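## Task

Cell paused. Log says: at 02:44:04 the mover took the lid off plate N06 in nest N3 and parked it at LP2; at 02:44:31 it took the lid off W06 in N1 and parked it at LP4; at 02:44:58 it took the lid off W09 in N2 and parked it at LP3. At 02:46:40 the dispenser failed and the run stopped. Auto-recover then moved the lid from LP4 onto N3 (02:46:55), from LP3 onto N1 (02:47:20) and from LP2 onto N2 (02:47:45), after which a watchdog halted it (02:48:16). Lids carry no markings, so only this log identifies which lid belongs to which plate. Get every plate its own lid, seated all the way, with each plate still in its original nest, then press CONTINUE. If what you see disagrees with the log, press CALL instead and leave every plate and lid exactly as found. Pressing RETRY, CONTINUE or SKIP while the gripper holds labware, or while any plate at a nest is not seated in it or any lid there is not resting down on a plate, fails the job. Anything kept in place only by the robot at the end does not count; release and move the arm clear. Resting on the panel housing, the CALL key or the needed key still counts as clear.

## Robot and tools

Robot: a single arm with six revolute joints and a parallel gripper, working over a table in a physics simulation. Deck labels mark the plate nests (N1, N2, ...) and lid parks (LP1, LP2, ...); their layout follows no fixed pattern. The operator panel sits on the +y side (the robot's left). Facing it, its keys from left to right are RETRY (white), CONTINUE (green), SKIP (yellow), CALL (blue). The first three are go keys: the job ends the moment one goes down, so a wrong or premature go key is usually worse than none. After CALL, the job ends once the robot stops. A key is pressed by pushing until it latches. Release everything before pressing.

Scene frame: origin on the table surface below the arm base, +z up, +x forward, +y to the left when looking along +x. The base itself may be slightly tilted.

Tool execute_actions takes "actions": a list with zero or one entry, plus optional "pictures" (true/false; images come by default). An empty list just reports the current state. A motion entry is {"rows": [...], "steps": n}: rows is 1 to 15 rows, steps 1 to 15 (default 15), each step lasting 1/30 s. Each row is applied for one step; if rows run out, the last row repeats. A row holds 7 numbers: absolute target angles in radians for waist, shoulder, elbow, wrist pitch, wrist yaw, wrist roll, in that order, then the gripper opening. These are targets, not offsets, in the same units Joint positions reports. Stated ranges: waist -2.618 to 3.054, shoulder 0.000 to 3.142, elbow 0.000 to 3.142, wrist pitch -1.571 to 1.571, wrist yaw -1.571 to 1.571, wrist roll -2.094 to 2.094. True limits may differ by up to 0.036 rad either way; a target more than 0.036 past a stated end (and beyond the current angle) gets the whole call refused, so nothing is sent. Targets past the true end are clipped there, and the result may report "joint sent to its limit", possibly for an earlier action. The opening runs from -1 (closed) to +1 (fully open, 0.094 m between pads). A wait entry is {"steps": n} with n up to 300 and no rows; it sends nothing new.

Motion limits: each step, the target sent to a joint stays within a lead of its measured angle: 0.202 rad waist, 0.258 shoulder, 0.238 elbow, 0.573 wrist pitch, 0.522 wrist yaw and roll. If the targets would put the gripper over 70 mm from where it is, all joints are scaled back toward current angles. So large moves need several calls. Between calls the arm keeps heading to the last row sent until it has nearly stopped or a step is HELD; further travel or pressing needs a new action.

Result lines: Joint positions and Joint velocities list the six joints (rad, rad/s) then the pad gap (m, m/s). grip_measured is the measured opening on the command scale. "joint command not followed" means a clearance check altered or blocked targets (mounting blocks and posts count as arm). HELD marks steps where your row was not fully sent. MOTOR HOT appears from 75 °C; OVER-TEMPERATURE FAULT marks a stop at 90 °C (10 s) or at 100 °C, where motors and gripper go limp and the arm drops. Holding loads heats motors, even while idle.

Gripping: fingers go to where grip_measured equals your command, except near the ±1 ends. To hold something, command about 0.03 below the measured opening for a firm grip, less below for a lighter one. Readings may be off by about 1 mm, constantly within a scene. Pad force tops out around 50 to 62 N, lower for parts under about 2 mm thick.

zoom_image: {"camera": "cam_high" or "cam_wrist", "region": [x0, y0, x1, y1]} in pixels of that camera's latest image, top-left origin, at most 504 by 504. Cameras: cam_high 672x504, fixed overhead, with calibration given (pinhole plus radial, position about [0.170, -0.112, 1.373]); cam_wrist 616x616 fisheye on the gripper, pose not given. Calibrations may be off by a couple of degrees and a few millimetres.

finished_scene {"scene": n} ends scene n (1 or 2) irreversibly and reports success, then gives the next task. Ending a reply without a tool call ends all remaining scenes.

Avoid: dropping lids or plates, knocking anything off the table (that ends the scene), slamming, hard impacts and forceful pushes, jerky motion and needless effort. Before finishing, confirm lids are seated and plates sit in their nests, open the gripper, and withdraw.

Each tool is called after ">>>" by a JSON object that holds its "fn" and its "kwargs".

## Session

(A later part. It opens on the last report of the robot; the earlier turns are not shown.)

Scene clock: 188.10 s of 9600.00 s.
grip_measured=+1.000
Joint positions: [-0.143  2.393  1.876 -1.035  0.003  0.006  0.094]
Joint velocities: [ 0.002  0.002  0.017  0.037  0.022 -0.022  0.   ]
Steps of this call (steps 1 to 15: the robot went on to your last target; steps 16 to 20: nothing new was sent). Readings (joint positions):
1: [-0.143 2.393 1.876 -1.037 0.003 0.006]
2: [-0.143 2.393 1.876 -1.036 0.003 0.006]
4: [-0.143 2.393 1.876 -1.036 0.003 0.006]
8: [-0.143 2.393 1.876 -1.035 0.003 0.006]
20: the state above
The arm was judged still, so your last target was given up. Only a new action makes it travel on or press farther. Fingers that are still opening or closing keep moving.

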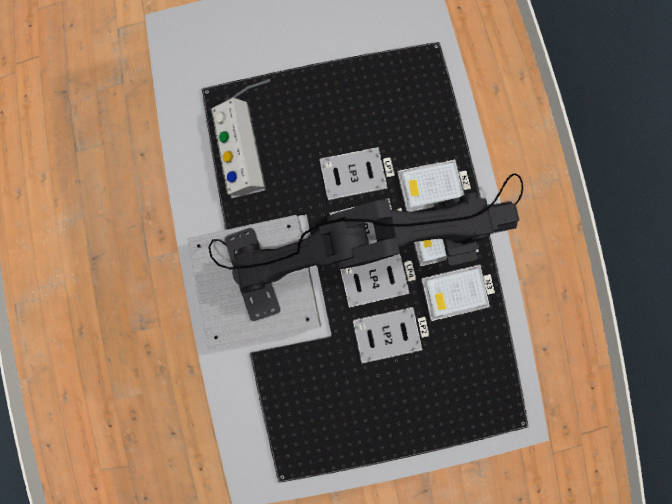

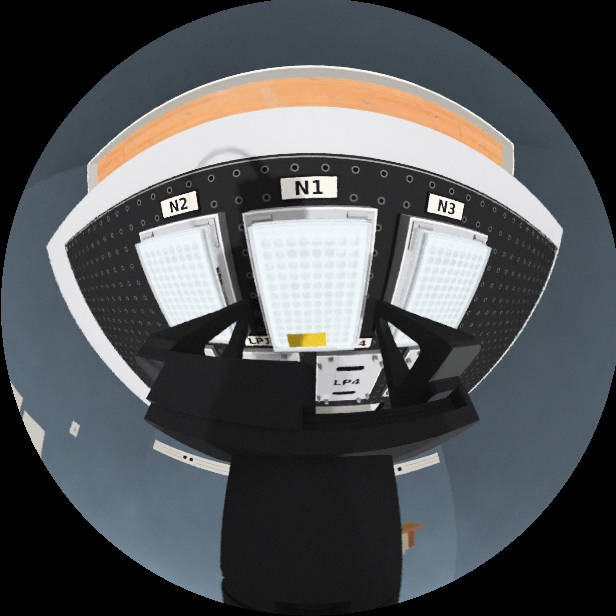

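>>> {"fn": "execute_actions", "kwargs": {"actions": [{"rows": [[-0.14, 2.409, 1.848, -0.978, 0.0, 0.0, 1.0]], "steps": 15}], "pictures": false}}

>>> {"fn": "execute_actions", "kwargs": {"actions": [{"steps": 20}]}}

>>> {"fn": "zoom_image", "kwargs": {"camera": "cam_wrist", "region": [190, 190, 430, 370]}}

Scene clock: 196.20 s of 9600.00 s.
grip_measured=+1.000
Joint positions: [-0.143  2.406  1.854 -1.001  0.003  0.006  0.094]
Joint velocities: [-0.012  0.002  0.007  0.022 -0.037  0.037  0.   ]
Steps of this call (steps 1 to 90: nothing new was sent; then 4.60 s passed at rest; steps 91 to 105: all 15 steps of this action). Readings (joint positions):
91: [-0.143 2.393 1.873 -1.029 0.003 0.006]
92: [-0.143 2.393 1.869 -1.022 0.003 0.006]
94: [-0.143 2.396 1.861 -1.013 0.003 0.006]
98: [-0.143 2.404 1.855 -1.006 0.003 0.006]
105: the state above

Scene clock: 196.87 s of 9600.00 s.
grip_measured=+1.000
Joint positions: [-0.143  2.406  1.854 -0.999  0.003  0.006  0.094]
Joint velocities: [-0.027  0.007 -0.002  0.022  0.007 -0.007  0.   ]
Steps of this call (steps 1 to 15: the robot went on to your last target; steps 16 to 20: nothing new was sent). Readings (joint positions):
1: [-0.143 2.406 1.854 -1.001 0.003 0.006]
2: [-0.143 2.406 1.854 -1.000 0.003 0.006]
4: [-0.143 2.406 1.854 -1.000 0.003 0.006]
8: [-0.143 2.406 1.854 -0.999 0.003 0.006]
20: the state above
The arm was judged still, so your last target was given up. Only a new action makes it travel on or press farther. Fingers that are still opening or closing keep moving.

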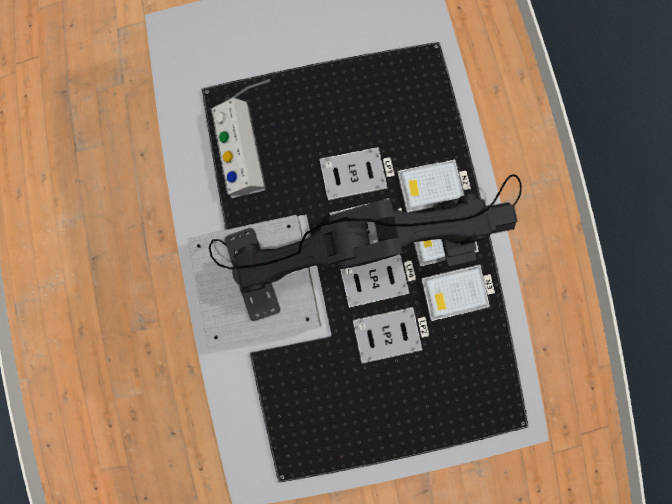

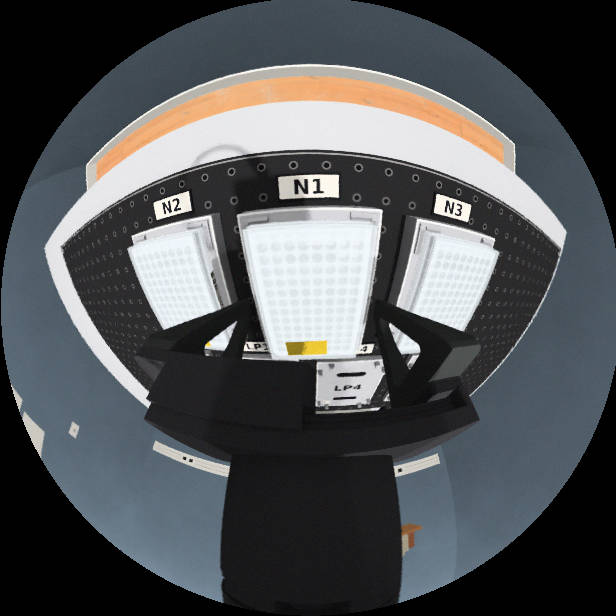

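Region (190, 190, 430, 370) of cam_wrist's 616x616 image, scaled by 2.100, with more detail than that image has; it fills the top 378 rows of this view, and the rest is white.

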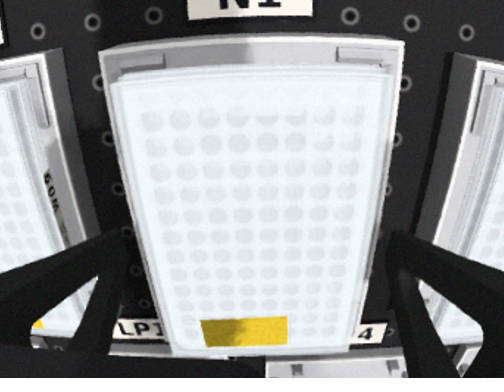

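>>> {"fn": "execute_actions", "kwargs": {"actions": [{"rows": [[-0.135, 2.409, 1.848, -0.978, 0.0, 0.0, 1.0], [-0.135, 2.409, 1.848, -0.978, 0.0, 0.0, 1.0], [-0.135, 2.409, 1.848, -0.978, 0.0, 0.0, 1.0], [-0.135, 2.409, 1.848, -0.978, 0.0, 0.0, 1.0], [-0.135, 2.409, 1.848, -0.978, 0.0, 0.0, 1.0], [-0.135, 2.409, 1.848, -0.978, 0.0, 0.0, 1.0], [-0.135, 2.409, 1.848, -0.978, 0.0, 0.0, 1.0], [-0.135, 2.409, 1.848, -0.978, 0.0, 0.0, 1.0], [-0.135, 2.426, 1.828, -0.946, 0.0, 0.0, 1.0]], "steps": 15}], "pictures": false}}

>>> {"fn": "execute_actions", "kwargs": {"actions": [{"steps": 20}]}}

>>> {"fn": "zoom_image", "kwargs": {"camera": "cam_wrist", "region": [190, 190, 430, 370]}}

Scene clock: 203.80 s of 9600.00 s.
grip_measured=+1.000
Joint positions: [-0.143  2.419  1.836 -0.973  0.003  0.006  0.094]
Joint velocities: [-0.012  0.071 -0.046  0.051 -0.081  0.037  0.   ]
Steps of this call (steps 1 to 90: nothing new was sent; then 3.43 s passed at rest; steps 91 to 105: all 15 steps of this action). Readings (joint positions):
91: [-0.143 2.406 1.854 -0.999 0.003 0.006]
92: [-0.143 2.406 1.854 -0.999 0.003 0.006]
94: [-0.143 2.406 1.854 -0.999 0.003 0.006]
98: [-0.143 2.406 1.854 -0.999 0.003 0.006]
105: the state above

Scene clock: 204.47 s of 9600.00 s.
grip_measured=+1.000
Joint positions: [-0.143  2.423  1.834 -0.967  0.003  0.006  0.094]
Joint velocities: [ 0.012 -0.007  0.002  0.022  0.095 -0.051  0.   ]
Steps of this call (steps 1 to 15: the robot went on to your last target; steps 16 to 20: nothing new was sent). Readings (joint positions):
1: [-0.143 2.421 1.835 -0.973 0.003 0.006]
2: [-0.143 2.422 1.834 -0.972 0.003 0.006]
4: [-0.143 2.423 1.834 -0.972 0.003 0.006]
8: [-0.143 2.423 1.834 -0.969 0.003 0.006]
20: the state above
The arm was judged still, so your last target was given up. Only a new action makes it travel on or press farther. Fingers that are still opening or closing keep moving.

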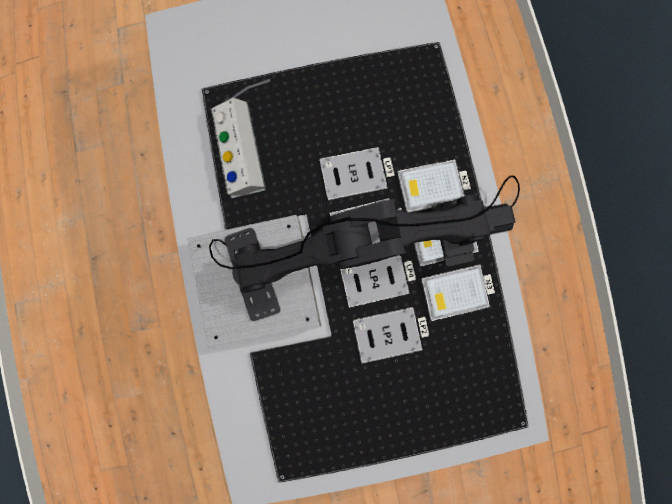

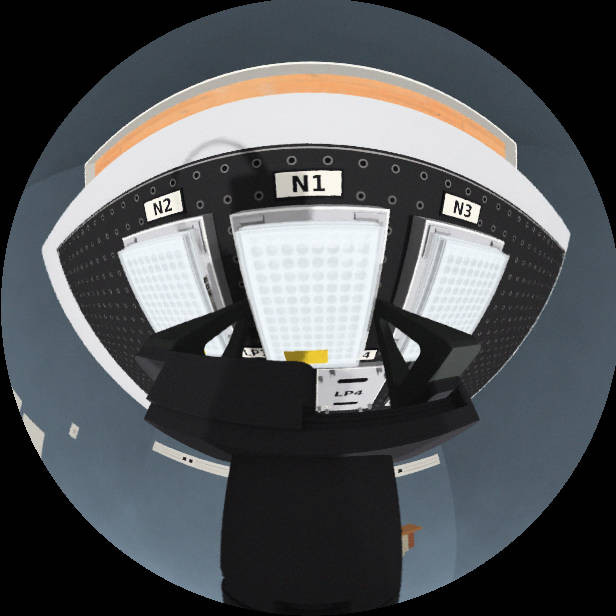

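Region (190, 190, 430, 370) of cam_wrist's 616x616 image, scaled by 2.100, with more detail than that image has; it fills the top 378 rows of this view, and the rest is white.

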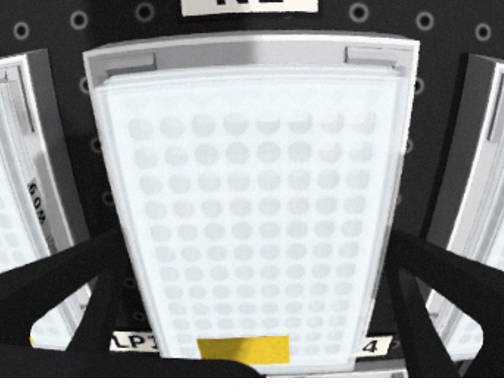

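>>> {"fn": "execute_actions", "kwargs": {"actions": [{"rows": [[-0.135, 2.426, 1.828, -0.946, 0.0, 0.0, 0.9], [-0.135, 2.426, 1.828, -0.946, 0.0, 0.0, 0.87], [-0.135, 2.426, 1.828, -0.946, 0.0, 0.0, 0.85], [-0.135, 2.426, 1.828, -0.946, 0.0, 0.0, 0.83], [-0.135, 2.426, 1.828, -0.946, 0.0, 0.0, 0.81], [-0.135, 2.426, 1.828, -0.946, 0.0, 0.0, 0.8], [-0.135, 2.426, 1.828, -0.946, 0.0, 0.0, 0.79], [-0.135, 2.426, 1.828, -0.946, 0.0, 0.0, 0.78]], "steps": 15}]}}

>>> {"fn": "zoom_image", "kwargs": {"camera": "cam_wrist", "region": [190, 190, 430, 370]}}

Scene clock: 211.93 s of 9600.00 s.
grip_measured=+0.794
Joint positions: [-0.143  2.423  1.834 -0.967  0.003  0.006  0.084]
Joint velocities: [-0.017 -0.002 -0.007 -0.051  0.125  0.11  -0.   ]
Steps of this call (steps 1 to 90: nothing new was sent; then 3.97 s passed at rest; steps 91 to 105: all 15 steps of this action). Readings (joint positions):
91: [-0.143 2.423 1.834 -0.967 0.003 0.006]
92: [-0.143 2.423 1.834 -0.967 0.003 0.006]
94: [-0.143 2.423 1.834 -0.967 0.003 0.006]
98: [-0.143 2.423 1.834 -0.967 0.003 0.006]
105: the state above

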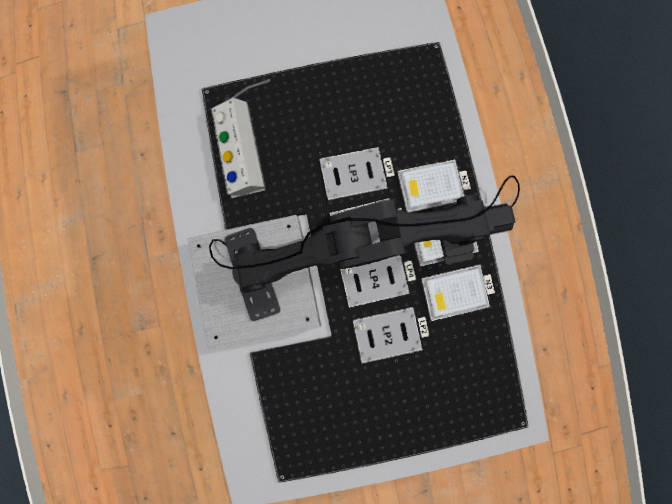

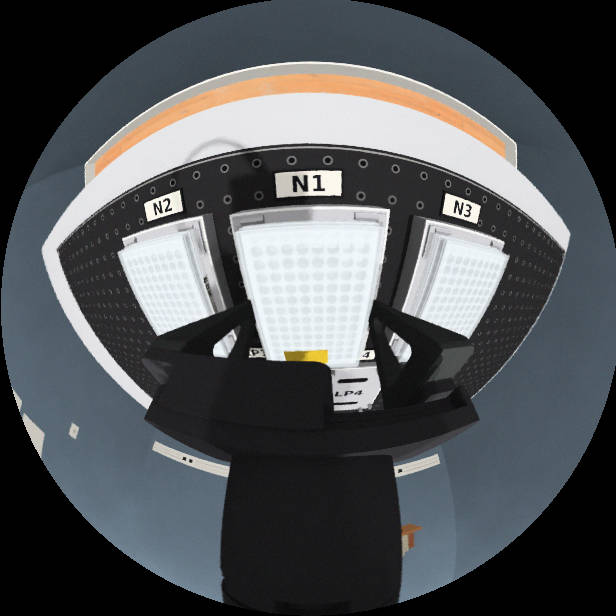

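Region (190, 190, 430, 370) of cam_wrist's 616x616 image, scaled by 2.100, with more detail than that image has; it fills the top 378 rows of this view, and the rest is white.

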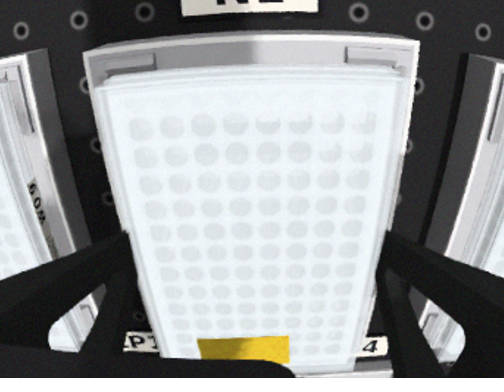

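>>> {"fn": "execute_actions", "kwargs": {"actions": [{"rows": [[-0.135, 2.426, 1.828, -0.946, 0.0, 0.0, 0.75]], "steps": 15}]}}

>>> {"fn": "zoom_image", "kwargs": {"camera": "cam_wrist", "region": [190, 190, 430, 370]}}

Scene clock: 215.33 s of 9600.00 s.
grip_measured=+0.777
Joint positions: [-0.143  2.423  1.834 -0.967  0.003  0.006  0.083]
Joint velocities: [ 0.002  0.002 -0.007 -0.081  0.007 -0.051  0.   ]
Steps of this call (steps 1 to 15: the robot went on to your last target; steps 16 to 87: nothing new was sent; steps 88 to 102: all 15 steps of this action). Readings (joint positions):
88: [-0.143 2.423 1.834 -0.967 0.003 0.006]
89: [-0.143 2.423 1.834 -0.967 0.003 0.006]
91: [-0.143 2.423 1.834 -0.967 0.003 0.006]
95: [-0.143 2.423 1.834 -0.967 0.003 0.006]
102: the state above

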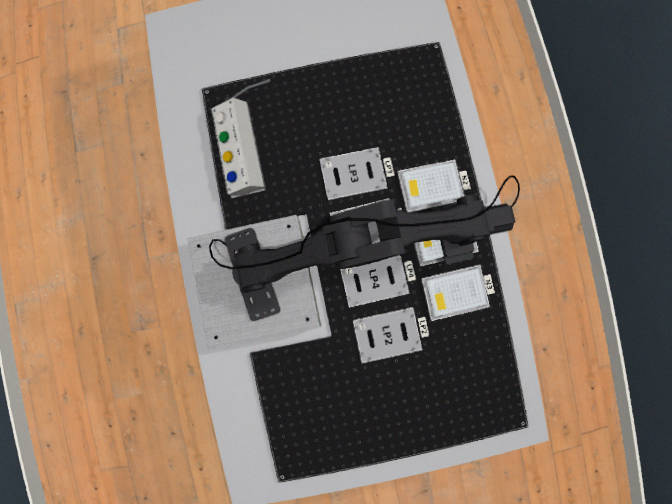

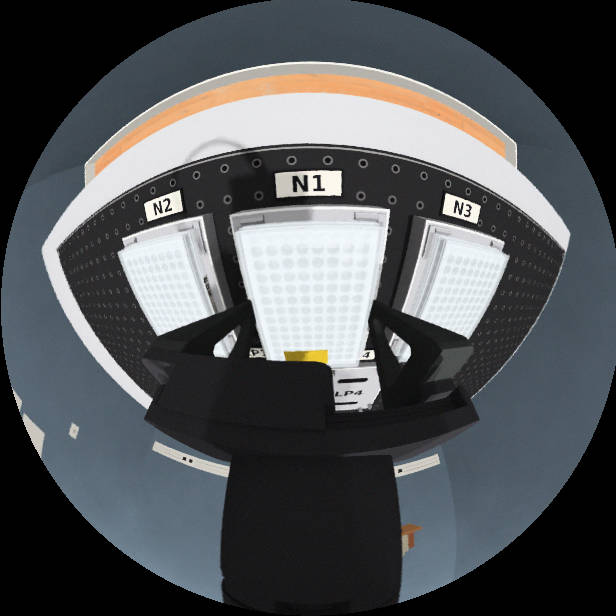

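Region (190, 190, 430, 370) of cam_wrist's 616x616 image, scaled by 2.100, with more detail than that image has; it fills the top 378 rows of this view, and the rest is white.

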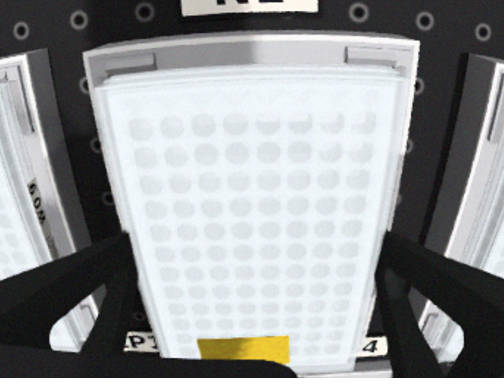

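>>> {"fn": "execute_actions", "kwargs": {"actions": [{"rows": [[-0.135, 2.415, 1.84, -0.97, 0.0, 0.0, 0.75], [-0.135, 2.41, 1.847, -0.98, 0.0, 0.0, 0.75], [-0.135, 2.405, 1.854, -0.99, 0.0, 0.0, 0.75], [-0.135, 2.4, 1.861, -1.0, 0.0, 0.0, 0.75], [-0.135, 2.395, 1.868, -1.01, 0.0, 0.0, 0.75], [-0.135, 2.39, 1.875, -1.02, 0.0, 0.0, 0.75], [-0.135, 2.385, 1.882, -1.03, 0.0, 0.0, 0.75], [-0.135, 2.38, 1.889, -1.04, 0.0, 0.0, 0.75], [-0.135, 2.378, 1.89, -1.05, 0.0, 0.0, 0.75]], "steps": 15}], "pictures": false}}

>>> {"fn": "execute_actions", "kwargs": {"actions": [{"steps": 20}]}}

>>> {"fn": "zoom_image", "kwargs": {"camera": "cam_wrist", "region": [190, 170, 430, 370]}}

Scene clock: 220.17 s of 9600.00 s.
grip_measured=+0.777
Joint positions: [-0.143  2.411  1.864 -1.023  0.003  0.006  0.083]
Joint velocities: [-0.007 -0.012  0.017 -0.125 -0.022 -0.007  0.   ]
Steps of this call (steps 1 to 15: the robot went on to your last target; steps 16 to 90: nothing new was sent; then 1.33 s passed at rest; steps 91 to 105: all 15 steps of this action). Readings (joint positions):
91: [-0.143 2.423 1.834 -0.967 0.003 0.006]
92: [-0.143 2.423 1.834 -0.967 0.003 0.006]
94: [-0.143 2.423 1.834 -0.970 0.003 0.006]
98: [-0.143 2.423 1.847 -0.990 0.003 0.006]
105: the state above

Scene clock: 220.83 s of 9600.00 s.
grip_measured=+0.777
Joint positions: [-0.143  2.411  1.864 -1.034  0.003  0.006  0.083]
Joint velocities: [ 0.012  0.002 -0.007  0.007 -0.037  0.007 -0.001]
Steps of this call (steps 1 to 20: the robot went on to your last target). Readings (joint positions):
1: [-0.143 2.411 1.864 -1.025 0.003 0.006]
2: [-0.143 2.411 1.864 -1.027 0.003 0.006]
4: [-0.143 2.411 1.864 -1.030 0.003 0.006]
8: [-0.143 2.411 1.864 -1.032 0.003 0.006]
20: the state above

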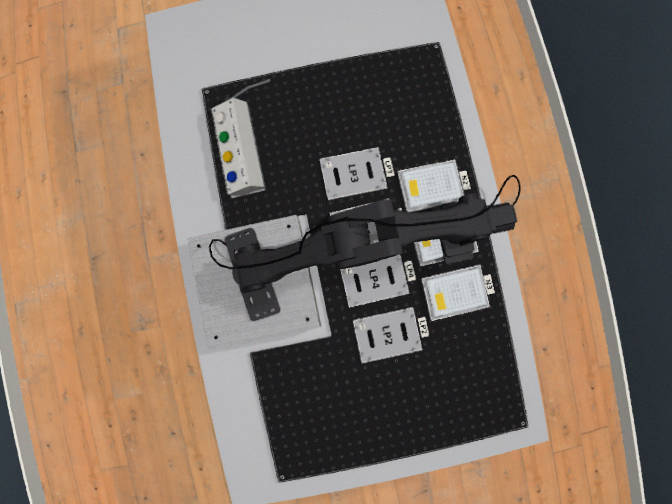

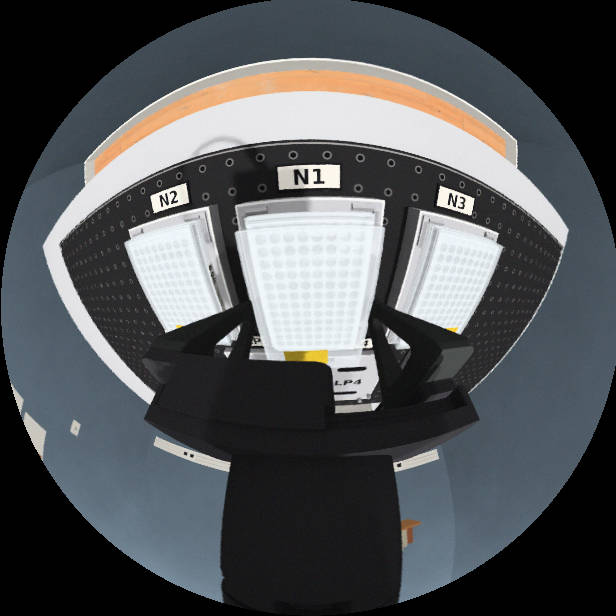

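Region (190, 170, 430, 370) of cam_wrist's 616x616 image, scaled by 2.100, with more detail than that image has.

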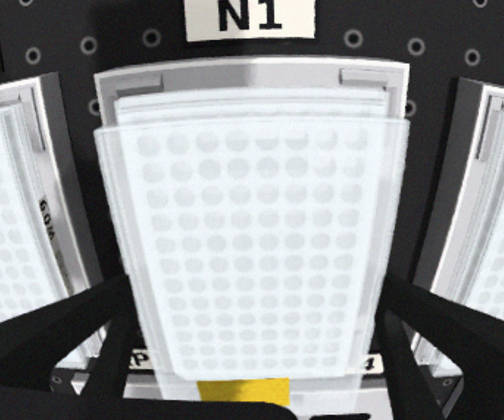

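>>> {"fn": "execute_actions", "kwargs": {"actions": [{"rows": [[-0.135, 2.374, 1.896, -1.058, 0.0, 0.0, 0.75], [-0.135, 2.37, 1.902, -1.066, 0.0, 0.0, 0.75], [-0.135, 2.366, 1.908, -1.074, 0.0, 0.0, 0.75], [-0.135, 2.362, 1.914, -1.082, 0.0, 0.0, 0.75], [-0.135, 2.358, 1.92, -1.09, 0.0, 0.0, 0.75], [-0.135, 2.354, 1.927, -1.098, 0.0, 0.0, 0.75], [-0.135, 2.35, 1.934, -1.106, 0.0, 0.0, 0.75], [-0.135, 2.346, 1.941, -1.114, 0.0, 0.0, 0.75], [-0.135, 2.341, 1.949, -1.125, 0.0, 0.0, 0.75]], "steps": 15}], "pictures": false}}

>>> {"fn": "execute_actions", "kwargs": {"actions": [{"rows": [[-0.128, 2.32, 1.917, -1.114, 0.0, 0.008, 0.75], [-0.12, 2.3, 1.885, -1.104, 0.0, 0.016, 0.75], [-0.113, 2.28, 1.853, -1.093, 0.0, 0.024, 0.75], [-0.105, 2.26, 1.821, -1.083, 0.0, 0.032, 0.75], [-0.098, 2.24, 1.789, -1.072, 0.0, 0.04, 0.75], [-0.09, 2.22, 1.757, -1.062, 0.0, 0.048, 0.75], [-0.083, 2.2, 1.725, -1.051, 0.0, 0.056, 0.75], [-0.075, 2.18, 1.693, -1.041, 0.0, 0.064, 0.75], [-0.068, 2.16, 1.661, -1.03, 0.0, 0.072, 0.75], [-0.06, 2.14, 1.629, -1.02, 0.0, 0.08, 0.75], [-0.053, 2.12, 1.597, -1.009, 0.0, 0.088, 0.75], [-0.045, 2.1, 1.565, -0.999, 0.0, 0.096, 0.75], [-0.038, 2.08, 1.533, -0.988, 0.0, 0.104, 0.75], [-0.03, 2.06, 1.501, -0.978, 0.0, 0.112, 0.75], [-0.023, 2.04, 1.469, -0.967, 0.0, 0.12, 0.75]], "steps": 15}], "pictures": false}}

>>> {"fn": "execute_actions", "kwargs": {"actions": [{"rows": [[-0.015, 2.019, 1.437, -0.957, 0.0, 0.128, 0.75], [-0.008, 1.998, 1.405, -0.946, 0.0, 0.136, 0.75], [0.0, 1.977, 1.373, -0.936, 0.0, 0.144, 0.75], [0.008, 1.956, 1.341, -0.925, 0.0, 0.152, 0.75], [0.015, 1.935, 1.309, -0.915, 0.0, 0.16, 0.75], [0.023, 1.914, 1.277, -0.904, 0.0, 0.168, 0.75], [0.03, 1.893, 1.245, -0.894, 0.0, 0.176, 0.75], [0.038, 1.872, 1.213, -0.883, 0.0, 0.184, 0.75], [0.045, 1.851, 1.181, -0.873, 0.0, 0.192, 0.75], [0.053, 1.83, 1.149, -0.862, 0.0, 0.2, 0.75], [0.06, 1.809, 1.117, -0.85, 0.0, 0.208, 0.75], [0.068, 1.788, 1.085, -0.838, 0.0, 0.216, 0.75], [0.076, 1.765, 1.052, -0.825, 0.0, 0.224, 0.75], [0.084, 1.74, 1.018, -0.81, 0.0, 0.232, 0.75], [0.092, 1.715, 0.985, -0.79, 0.0, 0.24, 0.75]], "steps": 15}], "pictures": false}}

>>> {"fn": "execute_actions", "kwargs": {"actions": [{"steps": 25}]}}

Scene clock: 245.60 s of 9600.00 s.
grip_measured=+0.777
Joint positions: [-0.143  2.367  1.927 -1.097  0.003  0.006  0.083]
Joint velocities: [ 0.002 -0.051  0.012 -0.022 -0.066  0.081  0.001]
Steps of this call (steps 1 to 15: the robot went on to your last target; steps 16 to 90: nothing new was sent; then 21.27 s passed at rest; steps 91 to 105: all 15 steps of this action). Readings (joint positions):
91: [-0.143 2.411 1.864 -1.035 0.003 0.006]
92: [-0.143 2.411 1.866 -1.038 0.003 0.006]
94: [-0.143 2.411 1.873 -1.048 0.003 0.006]
98: [-0.143 2.401 1.897 -1.072 0.003 0.006]
105: the state above

Scene clock: 246.10 s of 9600.00 s.
grip_measured=+0.777
Joint positions: [-0.039  2.106  1.529 -1.026  0.002  0.081  0.083]
Joint velocities: [ 0.183 -0.593 -0.945  0.315 -0.066  0.227  0.001]
Steps of this call (steps 1 to 15: all 15 steps of this action). Readings (joint positions):
1: [-0.143 2.365 1.927 -1.098 0.003 0.006]
2: [-0.141 2.360 1.920 -1.096 0.003 0.006]
4: [-0.134 2.332 1.876 -1.090 0.003 0.011]
8: [-0.102 2.251 1.751 -1.081 0.003 0.032]
15: the state above

Scene clock: 246.60 s of 9600.00 s.
grip_measured=+0.777
Joint positions: [ 0.071  1.787  1.047 -0.866  0.002  0.2    0.083]
Joint velocities: [ 0.217 -0.691 -0.974  0.418 -0.007  0.256  0.   ]
Steps of this call (steps 1 to 15: all 15 steps of this action). Readings (joint positions):
1: [-0.033 2.086 1.497 -1.016 0.002 0.089]
2: [-0.026 2.066 1.464 -1.006 0.002 0.097]
4: [-0.012 2.025 1.400 -0.986 0.002 0.113]
8: [0.017 1.940 1.272 -0.946 0.002 0.144]
15: the state above

Scene clock: 247.43 s of 9600.00 s.
grip_measured=+0.777
Joint positions: [ 0.087  1.745  0.987 -0.811  0.001  0.233  0.083]
Joint velocities: [ 0.002 -0.017 -0.002 -0.022 -0.022  0.007  0.001]
Steps of this call (steps 1 to 25: the robot went on to your last target). Readings (joint positions):
1: [0.078 1.767 1.018 -0.859 0.002 0.206]
2: [0.083 1.754 1.001 -0.858 0.001 0.212]
4: [0.087 1.745 0.988 -0.853 0.001 0.219]
8: [0.087 1.745 0.987 -0.828 0.001 0.228]
25: the state above

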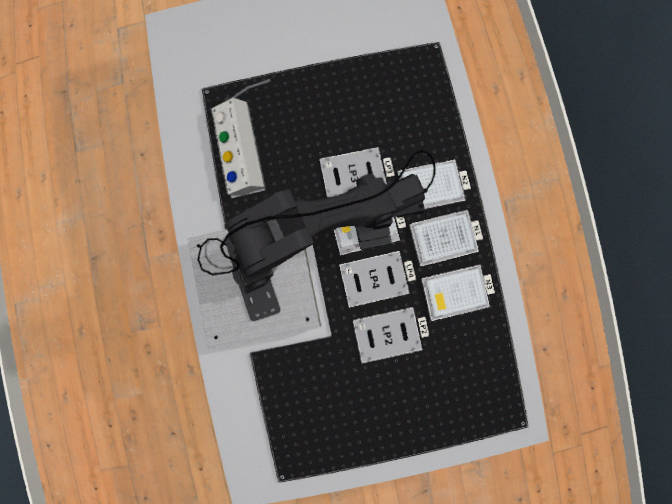

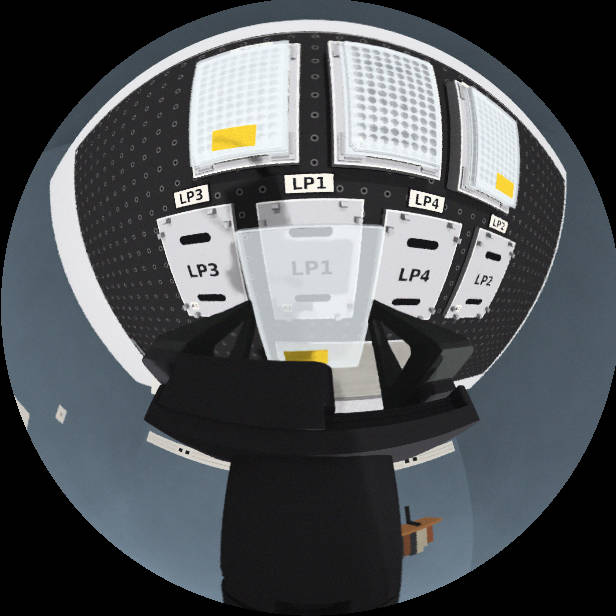

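>>> {"fn": "zoom_image", "kwargs": {"camera": "cam_wrist", "region": [190, 170, 430, 370]}}

Region (190, 170, 430, 370) of cam_wrist's 616x616 image, scaled by 2.100, with more detail than that image has.

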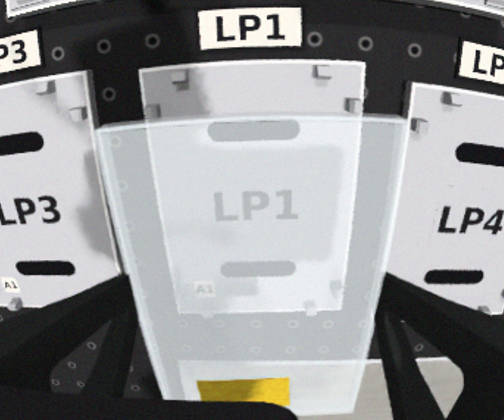

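>>> {"fn": "execute_actions", "kwargs": {"actions": [{"rows": [[0.092, 1.757, 0.977, -0.775, 0.0, 0.24, 0.75], [0.092, 1.769, 0.967, -0.75, 0.0, 0.24, 0.75], [0.092, 1.781, 0.957, -0.727, 0.0, 0.24, 0.75], [0.092, 1.793, 0.947, -0.704, 0.0, 0.24, 0.75], [0.092, 1.805, 0.937, -0.681, 0.0, 0.24, 0.75], [0.092, 1.817, 0.927, -0.658, 0.0, 0.24, 0.75], [0.092, 1.829, 0.917, -0.635, 0.0, 0.24, 0.75], [0.092, 1.841, 0.907, -0.612, 0.0, 0.24, 0.75], [0.092, 1.852, 0.898, -0.589, 0.0, 0.24, 0.75], [0.092, 1.862, 0.889, -0.567, 0.0, 0.24, 0.75]], "steps": 15}], "pictures": false}}

>>> {"fn": "execute_actions", "kwargs": {"actions": [{"steps": 25}]}}

>>> {"fn": "zoom_image", "kwargs": {"camera": "cam_wrist", "region": [190, 170, 430, 370]}}

Scene clock: 259.97 s of 9600.00 s.
grip_measured=+0.777
Joint positions: [ 0.087  1.863  0.889 -0.623  0.001  0.234  0.083]
Joint velocities: [-0.007 -0.007 -0.002  0.198 -0.022  0.051  0.   ]
Steps of this call (steps 1 to 15: the robot went on to your last target; steps 16 to 90: nothing new was sent; then 9.03 s passed at rest; steps 91 to 105: all 15 steps of this action). Readings (joint positions):
91: [0.087 1.745 0.987 -0.810 0.001 0.234]
92: [0.087 1.746 0.986 -0.804 0.001 0.234]
94: [0.087 1.754 0.977 -0.779 0.001 0.234]
98: [0.087 1.802 0.938 -0.706 0.001 0.234]
105: the state above

Scene clock: 260.80 s of 9600.00 s.
grip_measured=+0.777
Joint positions: [ 0.087  1.863  0.889 -0.588  0.001  0.234  0.083]
Joint velocities: [ 0.002 -0.002 -0.012 -0.095  0.007 -0.022  0.001]
Steps of this call (steps 1 to 25: the robot went on to your last target). Readings (joint positions):
1: [0.087 1.863 0.889 -0.616 0.001 0.234]
2: [0.087 1.863 0.889 -0.609 0.001 0.234]
4: [0.087 1.863 0.889 -0.601 0.001 0.234]
8: [0.087 1.863 0.889 -0.592 0.001 0.234]
25: the state above

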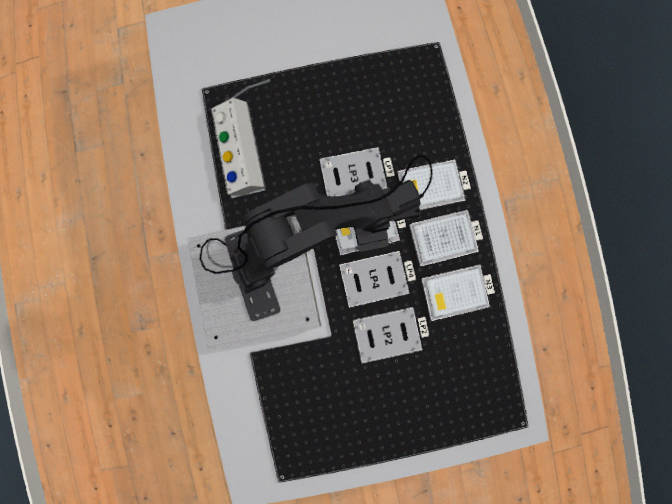

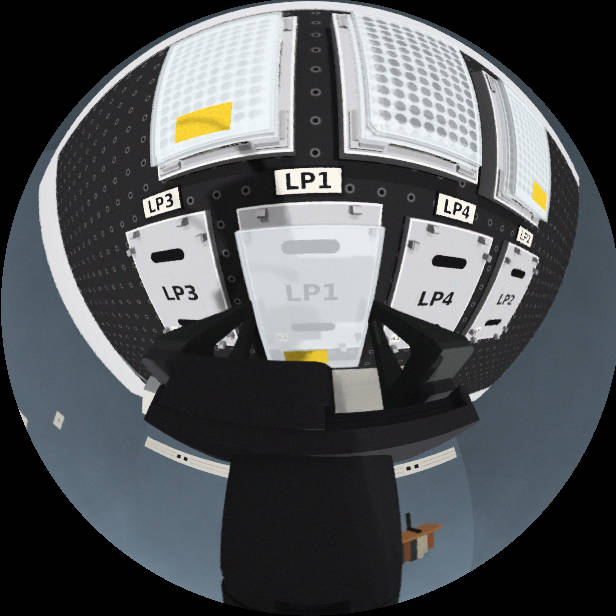

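Region (190, 170, 430, 370) of cam_wrist's 616x616 image, scaled by 2.100, with more detail than that image has.

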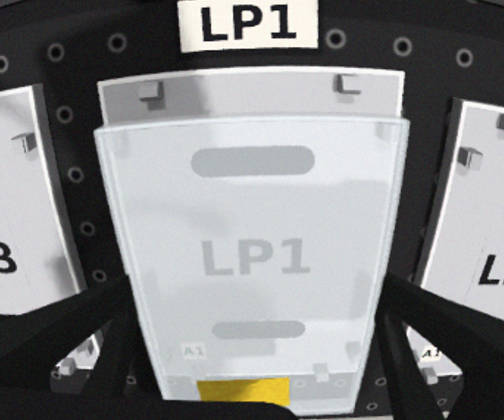

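>>> {"fn": "execute_actions", "kwargs": {"actions": [{"rows": [[0.092, 1.871, 0.885, -0.554, 0.0, 0.24, 0.75], [0.092, 1.88, 0.881, -0.541, 0.0, 0.24, 0.75], [0.092, 1.889, 0.877, -0.528, 0.0, 0.24, 0.75], [0.092, 1.898, 0.872, -0.515, 0.0, 0.24, 0.75], [0.092, 1.907, 0.868, -0.502, 0.0, 0.24, 0.75]], "steps": 15}], "pictures": false}}

>>> {"fn": "execute_actions", "kwargs": {"actions": [{"steps": 20}]}}

>>> {"fn": "zoom_image", "kwargs": {"camera": "cam_wrist", "region": [190, 170, 430, 370]}}

Scene clock: 270.53 s of 9600.00 s.
grip_measured=+0.777
Joint positions: [ 0.087  1.898  0.875 -0.528  0.001  0.234  0.083]
Joint velocities: [-0.017 -0.017 -0.012  0.051 -0.007 -0.007 -0.   ]
Steps of this call (steps 1 to 15: the robot went on to your last target; steps 16 to 90: nothing new was sent; then 6.23 s passed at rest; steps 91 to 105: all 15 steps of this action). Readings (joint positions):
91: [0.087 1.863 0.889 -0.587 0.001 0.234]
92: [0.087 1.863 0.889 -0.584 0.001 0.234]
94: [0.087 1.868 0.889 -0.570 0.001 0.234]
98: [0.087 1.893 0.884 -0.537 0.001 0.234]
105: the state above

Scene clock: 271.20 s of 9600.00 s.
grip_measured=+0.777
Joint positions: [ 0.087  1.898  0.875 -0.523  0.001  0.234  0.083]
Joint velocities: [ 0.022  0.002 -0.022 -0.007  0.037 -0.007  0.   ]
Steps of this call (steps 1 to 15: the robot went on to your last target; steps 16 to 20: nothing new was sent). Readings (joint positions):
1: [0.087 1.898 0.875 -0.527 0.001 0.234]
2: [0.087 1.898 0.875 -0.526 0.001 0.234]
4: [0.087 1.898 0.875 -0.525 0.001 0.234]
8: [0.087 1.898 0.875 -0.524 0.001 0.234]
20: the state above
The arm was judged still, so your last target was given up. Only a new action makes it travel on or press farther. Fingers that are still opening or closing keep moving.

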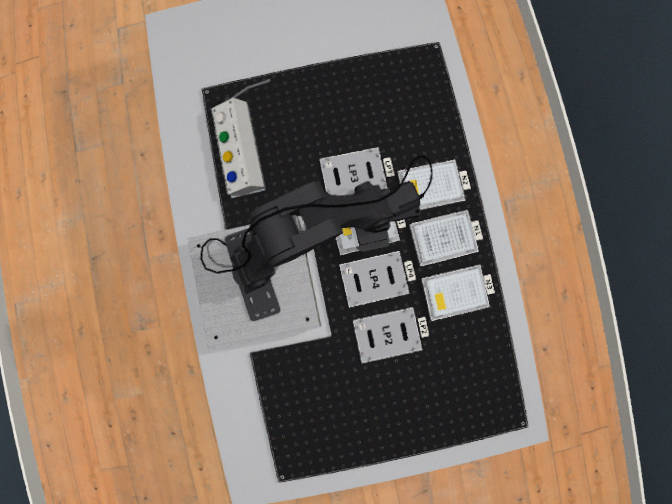

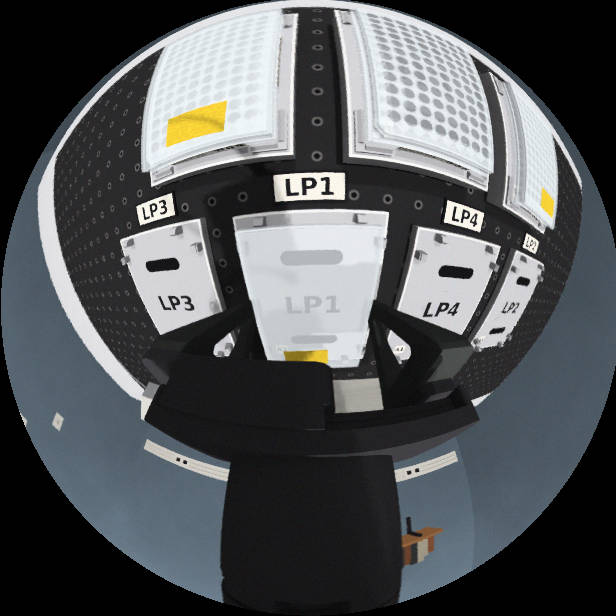

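Region (190, 170, 430, 370) of cam_wrist's 616x616 image, scaled by 2.100, with more detail than that image has.

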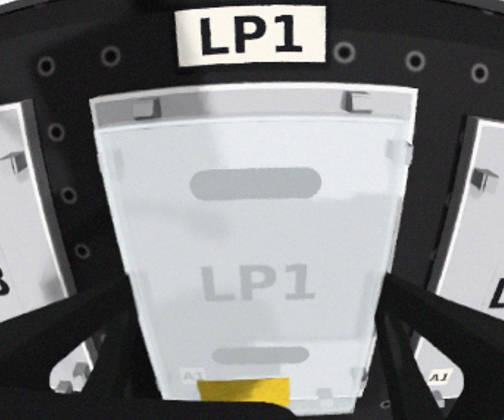

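>>> {"fn": "execute_actions", "kwargs": {"actions": [{"rows": [[0.092, 1.898, 0.875, -0.556, 0.0, 0.24, 0.75]], "steps": 15}], "pictures": false}}

>>> {"fn": "execute_actions", "kwargs": {"actions": [{"steps": 15}]}}

>>> {"fn": "zoom_image", "kwargs": {"camera": "cam_wrist", "region": [190, 170, 430, 370]}}

Scene clock: 276.20 s of 9600.00 s.
grip_measured=+0.777
Joint positions: [ 0.087  1.898  0.875 -0.539  0.001  0.234  0.083]
Joint velocities: [-0.002 -0.007  0.002 -0.037 -0.095 -0.066  0.001]
Steps of this call (steps 1 to 90: nothing new was sent; then 1.50 s passed at rest; steps 91 to 105: all 15 steps of this action). Readings (joint positions):
91: [0.087 1.898 0.875 -0.524 0.001 0.234]
92: [0.087 1.898 0.875 -0.527 0.001 0.234]
94: [0.087 1.898 0.875 -0.532 0.001 0.234]
98: [0.087 1.898 0.875 -0.537 0.001 0.234]
105: the state above

Scene clock: 276.70 s of 9600.00 s.
grip_measured=+0.777
Joint positions: [ 0.087  1.898  0.875 -0.539  0.001  0.234  0.083]
Joint velocities: [-0.002 -0.002  0.002  0.11  -0.022  0.066  0.   ]
Steps of this call (steps 1 to 15: the robot went on to your last target). Readings (joint positions):
1: [0.087 1.898 0.875 -0.539 0.001 0.234]
2: [0.087 1.898 0.875 -0.539 0.001 0.234]
4: [0.087 1.898 0.875 -0.539 0.001 0.234]
8: [0.087 1.898 0.875 -0.539 0.001 0.234]
15: the state above
The arm was judged still, so your last target was given up. Only a new action makes it travel on or press farther. Fingers that are still opening or closing keep moving.

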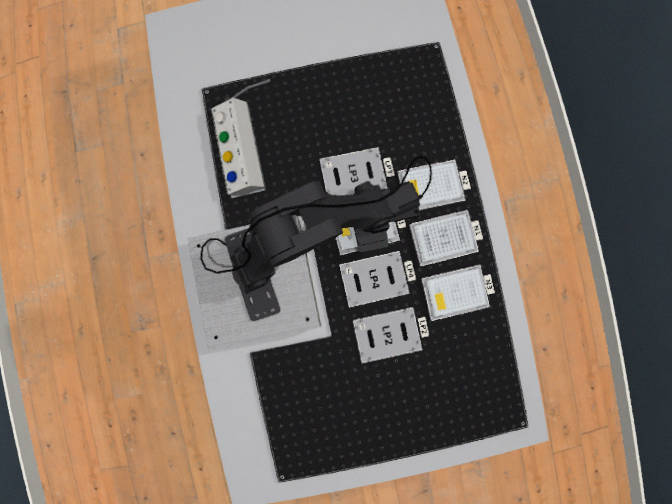

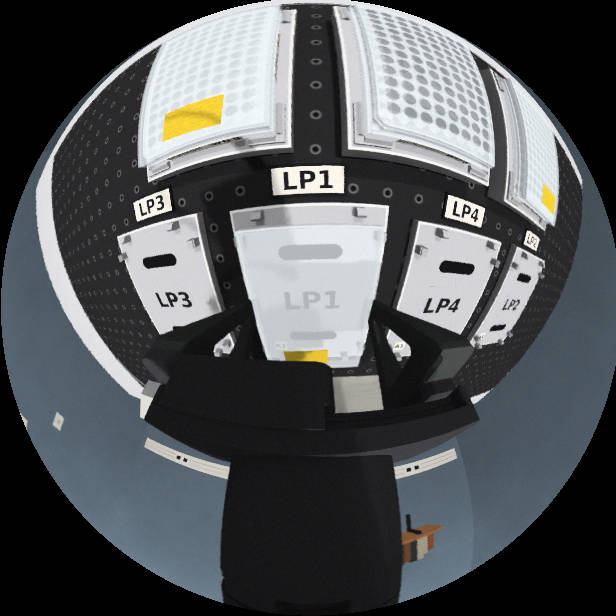

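Region (190, 170, 430, 370) of cam_wrist's 616x616 image, scaled by 2.100, with more detail than that image has.

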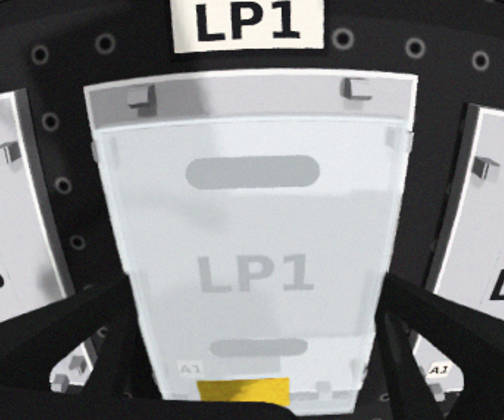

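>>> {"fn": "execute_actions", "kwargs": {"actions": [{"rows": [[0.092, 1.908, 0.869, -0.52, 0.0, 0.24, 0.75], [0.092, 1.912, 0.867, -0.512, 0.0, 0.24, 0.75], [0.092, 1.916, 0.865, -0.504, 0.0, 0.24, 0.75], [0.092, 1.92, 0.863, -0.496, 0.0, 0.24, 0.75], [0.092, 1.925, 0.861, -0.487, 0.0, 0.24, 0.75]], "steps": 15}], "pictures": false}}

>>> {"fn": "execute_actions", "kwargs": {"actions": [{"steps": 15}]}}

>>> {"fn": "zoom_image", "kwargs": {"camera": "cam_wrist", "region": [190, 170, 430, 370]}}

Scene clock: 289.10 s of 9600.00 s.
grip_measured=+0.777
Joint positions: [ 0.087  1.914  0.875 -0.513  0.001  0.234  0.083]
Joint velocities: [ 0.002  0.002  0.002  0.095 -0.037 -0.037 -0.   ]
Steps of this call (steps 1 to 90: nothing new was sent; then 8.90 s passed at rest; steps 91 to 105: all 15 steps of this action). Readings (joint positions):
91: [0.087 1.898 0.875 -0.540 0.001 0.234]
92: [0.087 1.898 0.875 -0.539 0.001 0.234]
94: [0.087 1.898 0.875 -0.534 0.001 0.234]
98: [0.087 1.909 0.875 -0.517 0.001 0.234]
105: the state above

Scene clock: 289.60 s of 9600.00 s.
grip_measured=+0.777
Joint positions: [ 0.087  1.914  0.875 -0.513  0.001  0.234  0.083]
Joint velocities: [-0.002 -0.022 -0.007 -0.007 -0.022  0.051  0.001]
Steps of this call (steps 1 to 15: the robot went on to your last target). Readings (joint positions):
1: [0.087 1.914 0.875 -0.513 0.001 0.234]
2: [0.087 1.914 0.875 -0.513 0.001 0.234]
4: [0.087 1.914 0.875 -0.513 0.001 0.234]
8: [0.087 1.914 0.875 -0.513 0.001 0.234]
15: the state above
The arm was judged still, so your last target was given up. Only a new action makes it travel on or press farther. Fingers that are still opening or closing keep moving.

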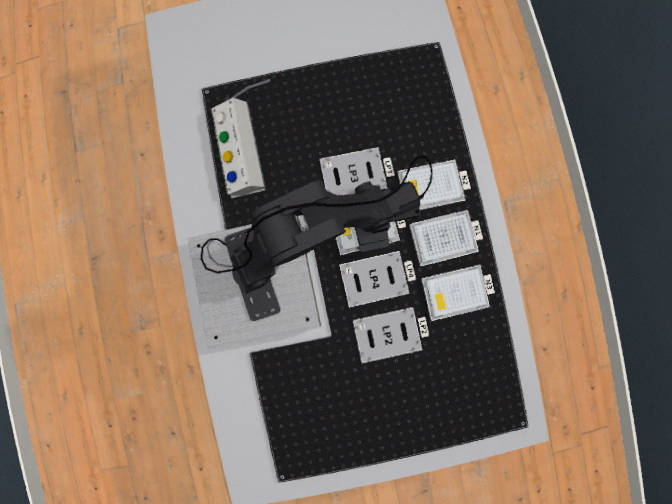

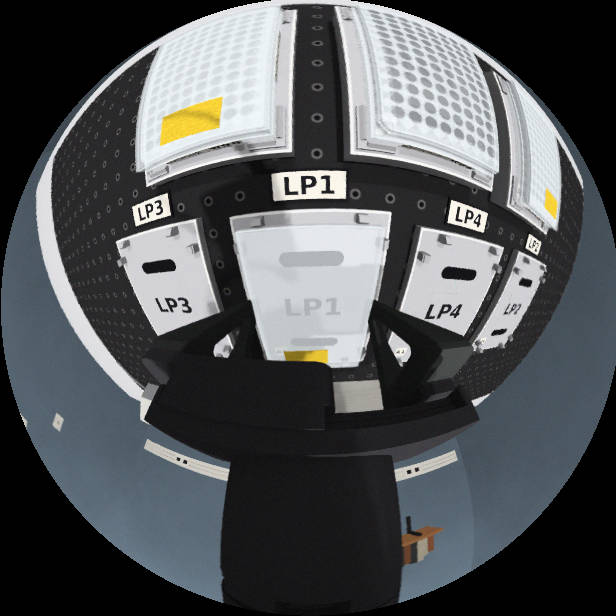

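Region (190, 170, 430, 370) of cam_wrist's 616x616 image, scaled by 2.100, with more detail than that image has.

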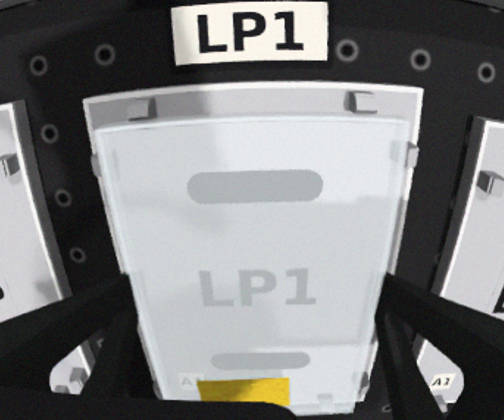

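>>> {"fn": "execute_actions", "kwargs": {"actions": [{"rows": [[0.092, 1.932, 0.875, -0.513, 0.0, 0.24, 0.75]], "steps": 15}]}}

>>> {"fn": "zoom_image", "kwargs": {"camera": "cam_wrist", "region": [190, 170, 430, 370]}}

Scene clock: 295.60 s of 9600.00 s.
grip_measured=+0.777
Joint positions: [ 0.087  1.914  0.875 -0.513  0.001  0.234  0.083]
Joint velocities: [-0.002 -0.017  0.002 -0.051 -0.007 -0.037 -0.   ]
Steps of this call (steps 1 to 90: nothing new was sent; then 2.50 s passed at rest; steps 91 to 105: all 15 steps of this action). Readings (joint positions):
91: [0.087 1.914 0.875 -0.513 0.001 0.234]
92: [0.087 1.914 0.875 -0.513 0.001 0.234]
94: [0.087 1.914 0.875 -0.513 0.001 0.234]
98: [0.087 1.914 0.875 -0.513 0.001 0.234]
105: the state above

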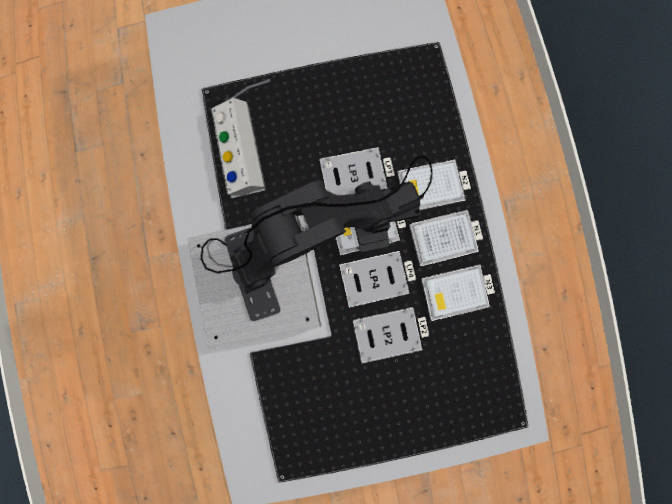

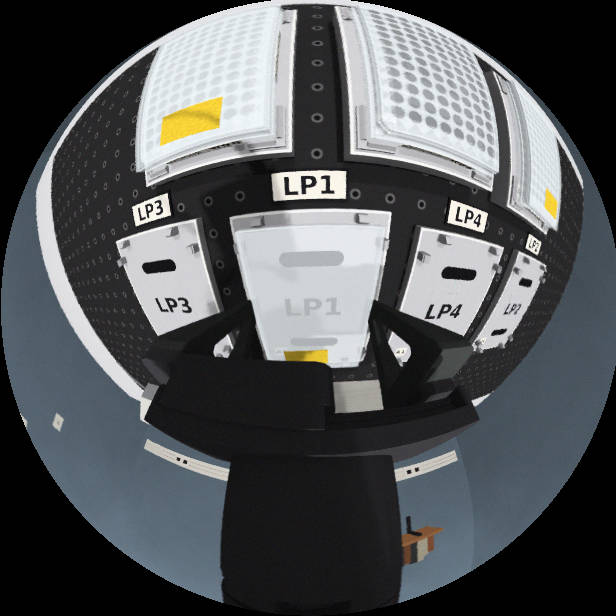

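Region (190, 170, 430, 370) of cam_wrist's 616x616 image, scaled by 2.100, with more detail than that image has.

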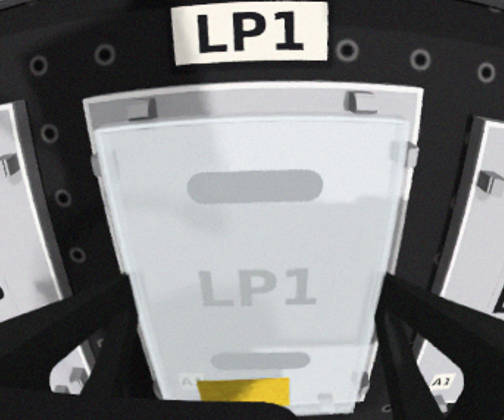

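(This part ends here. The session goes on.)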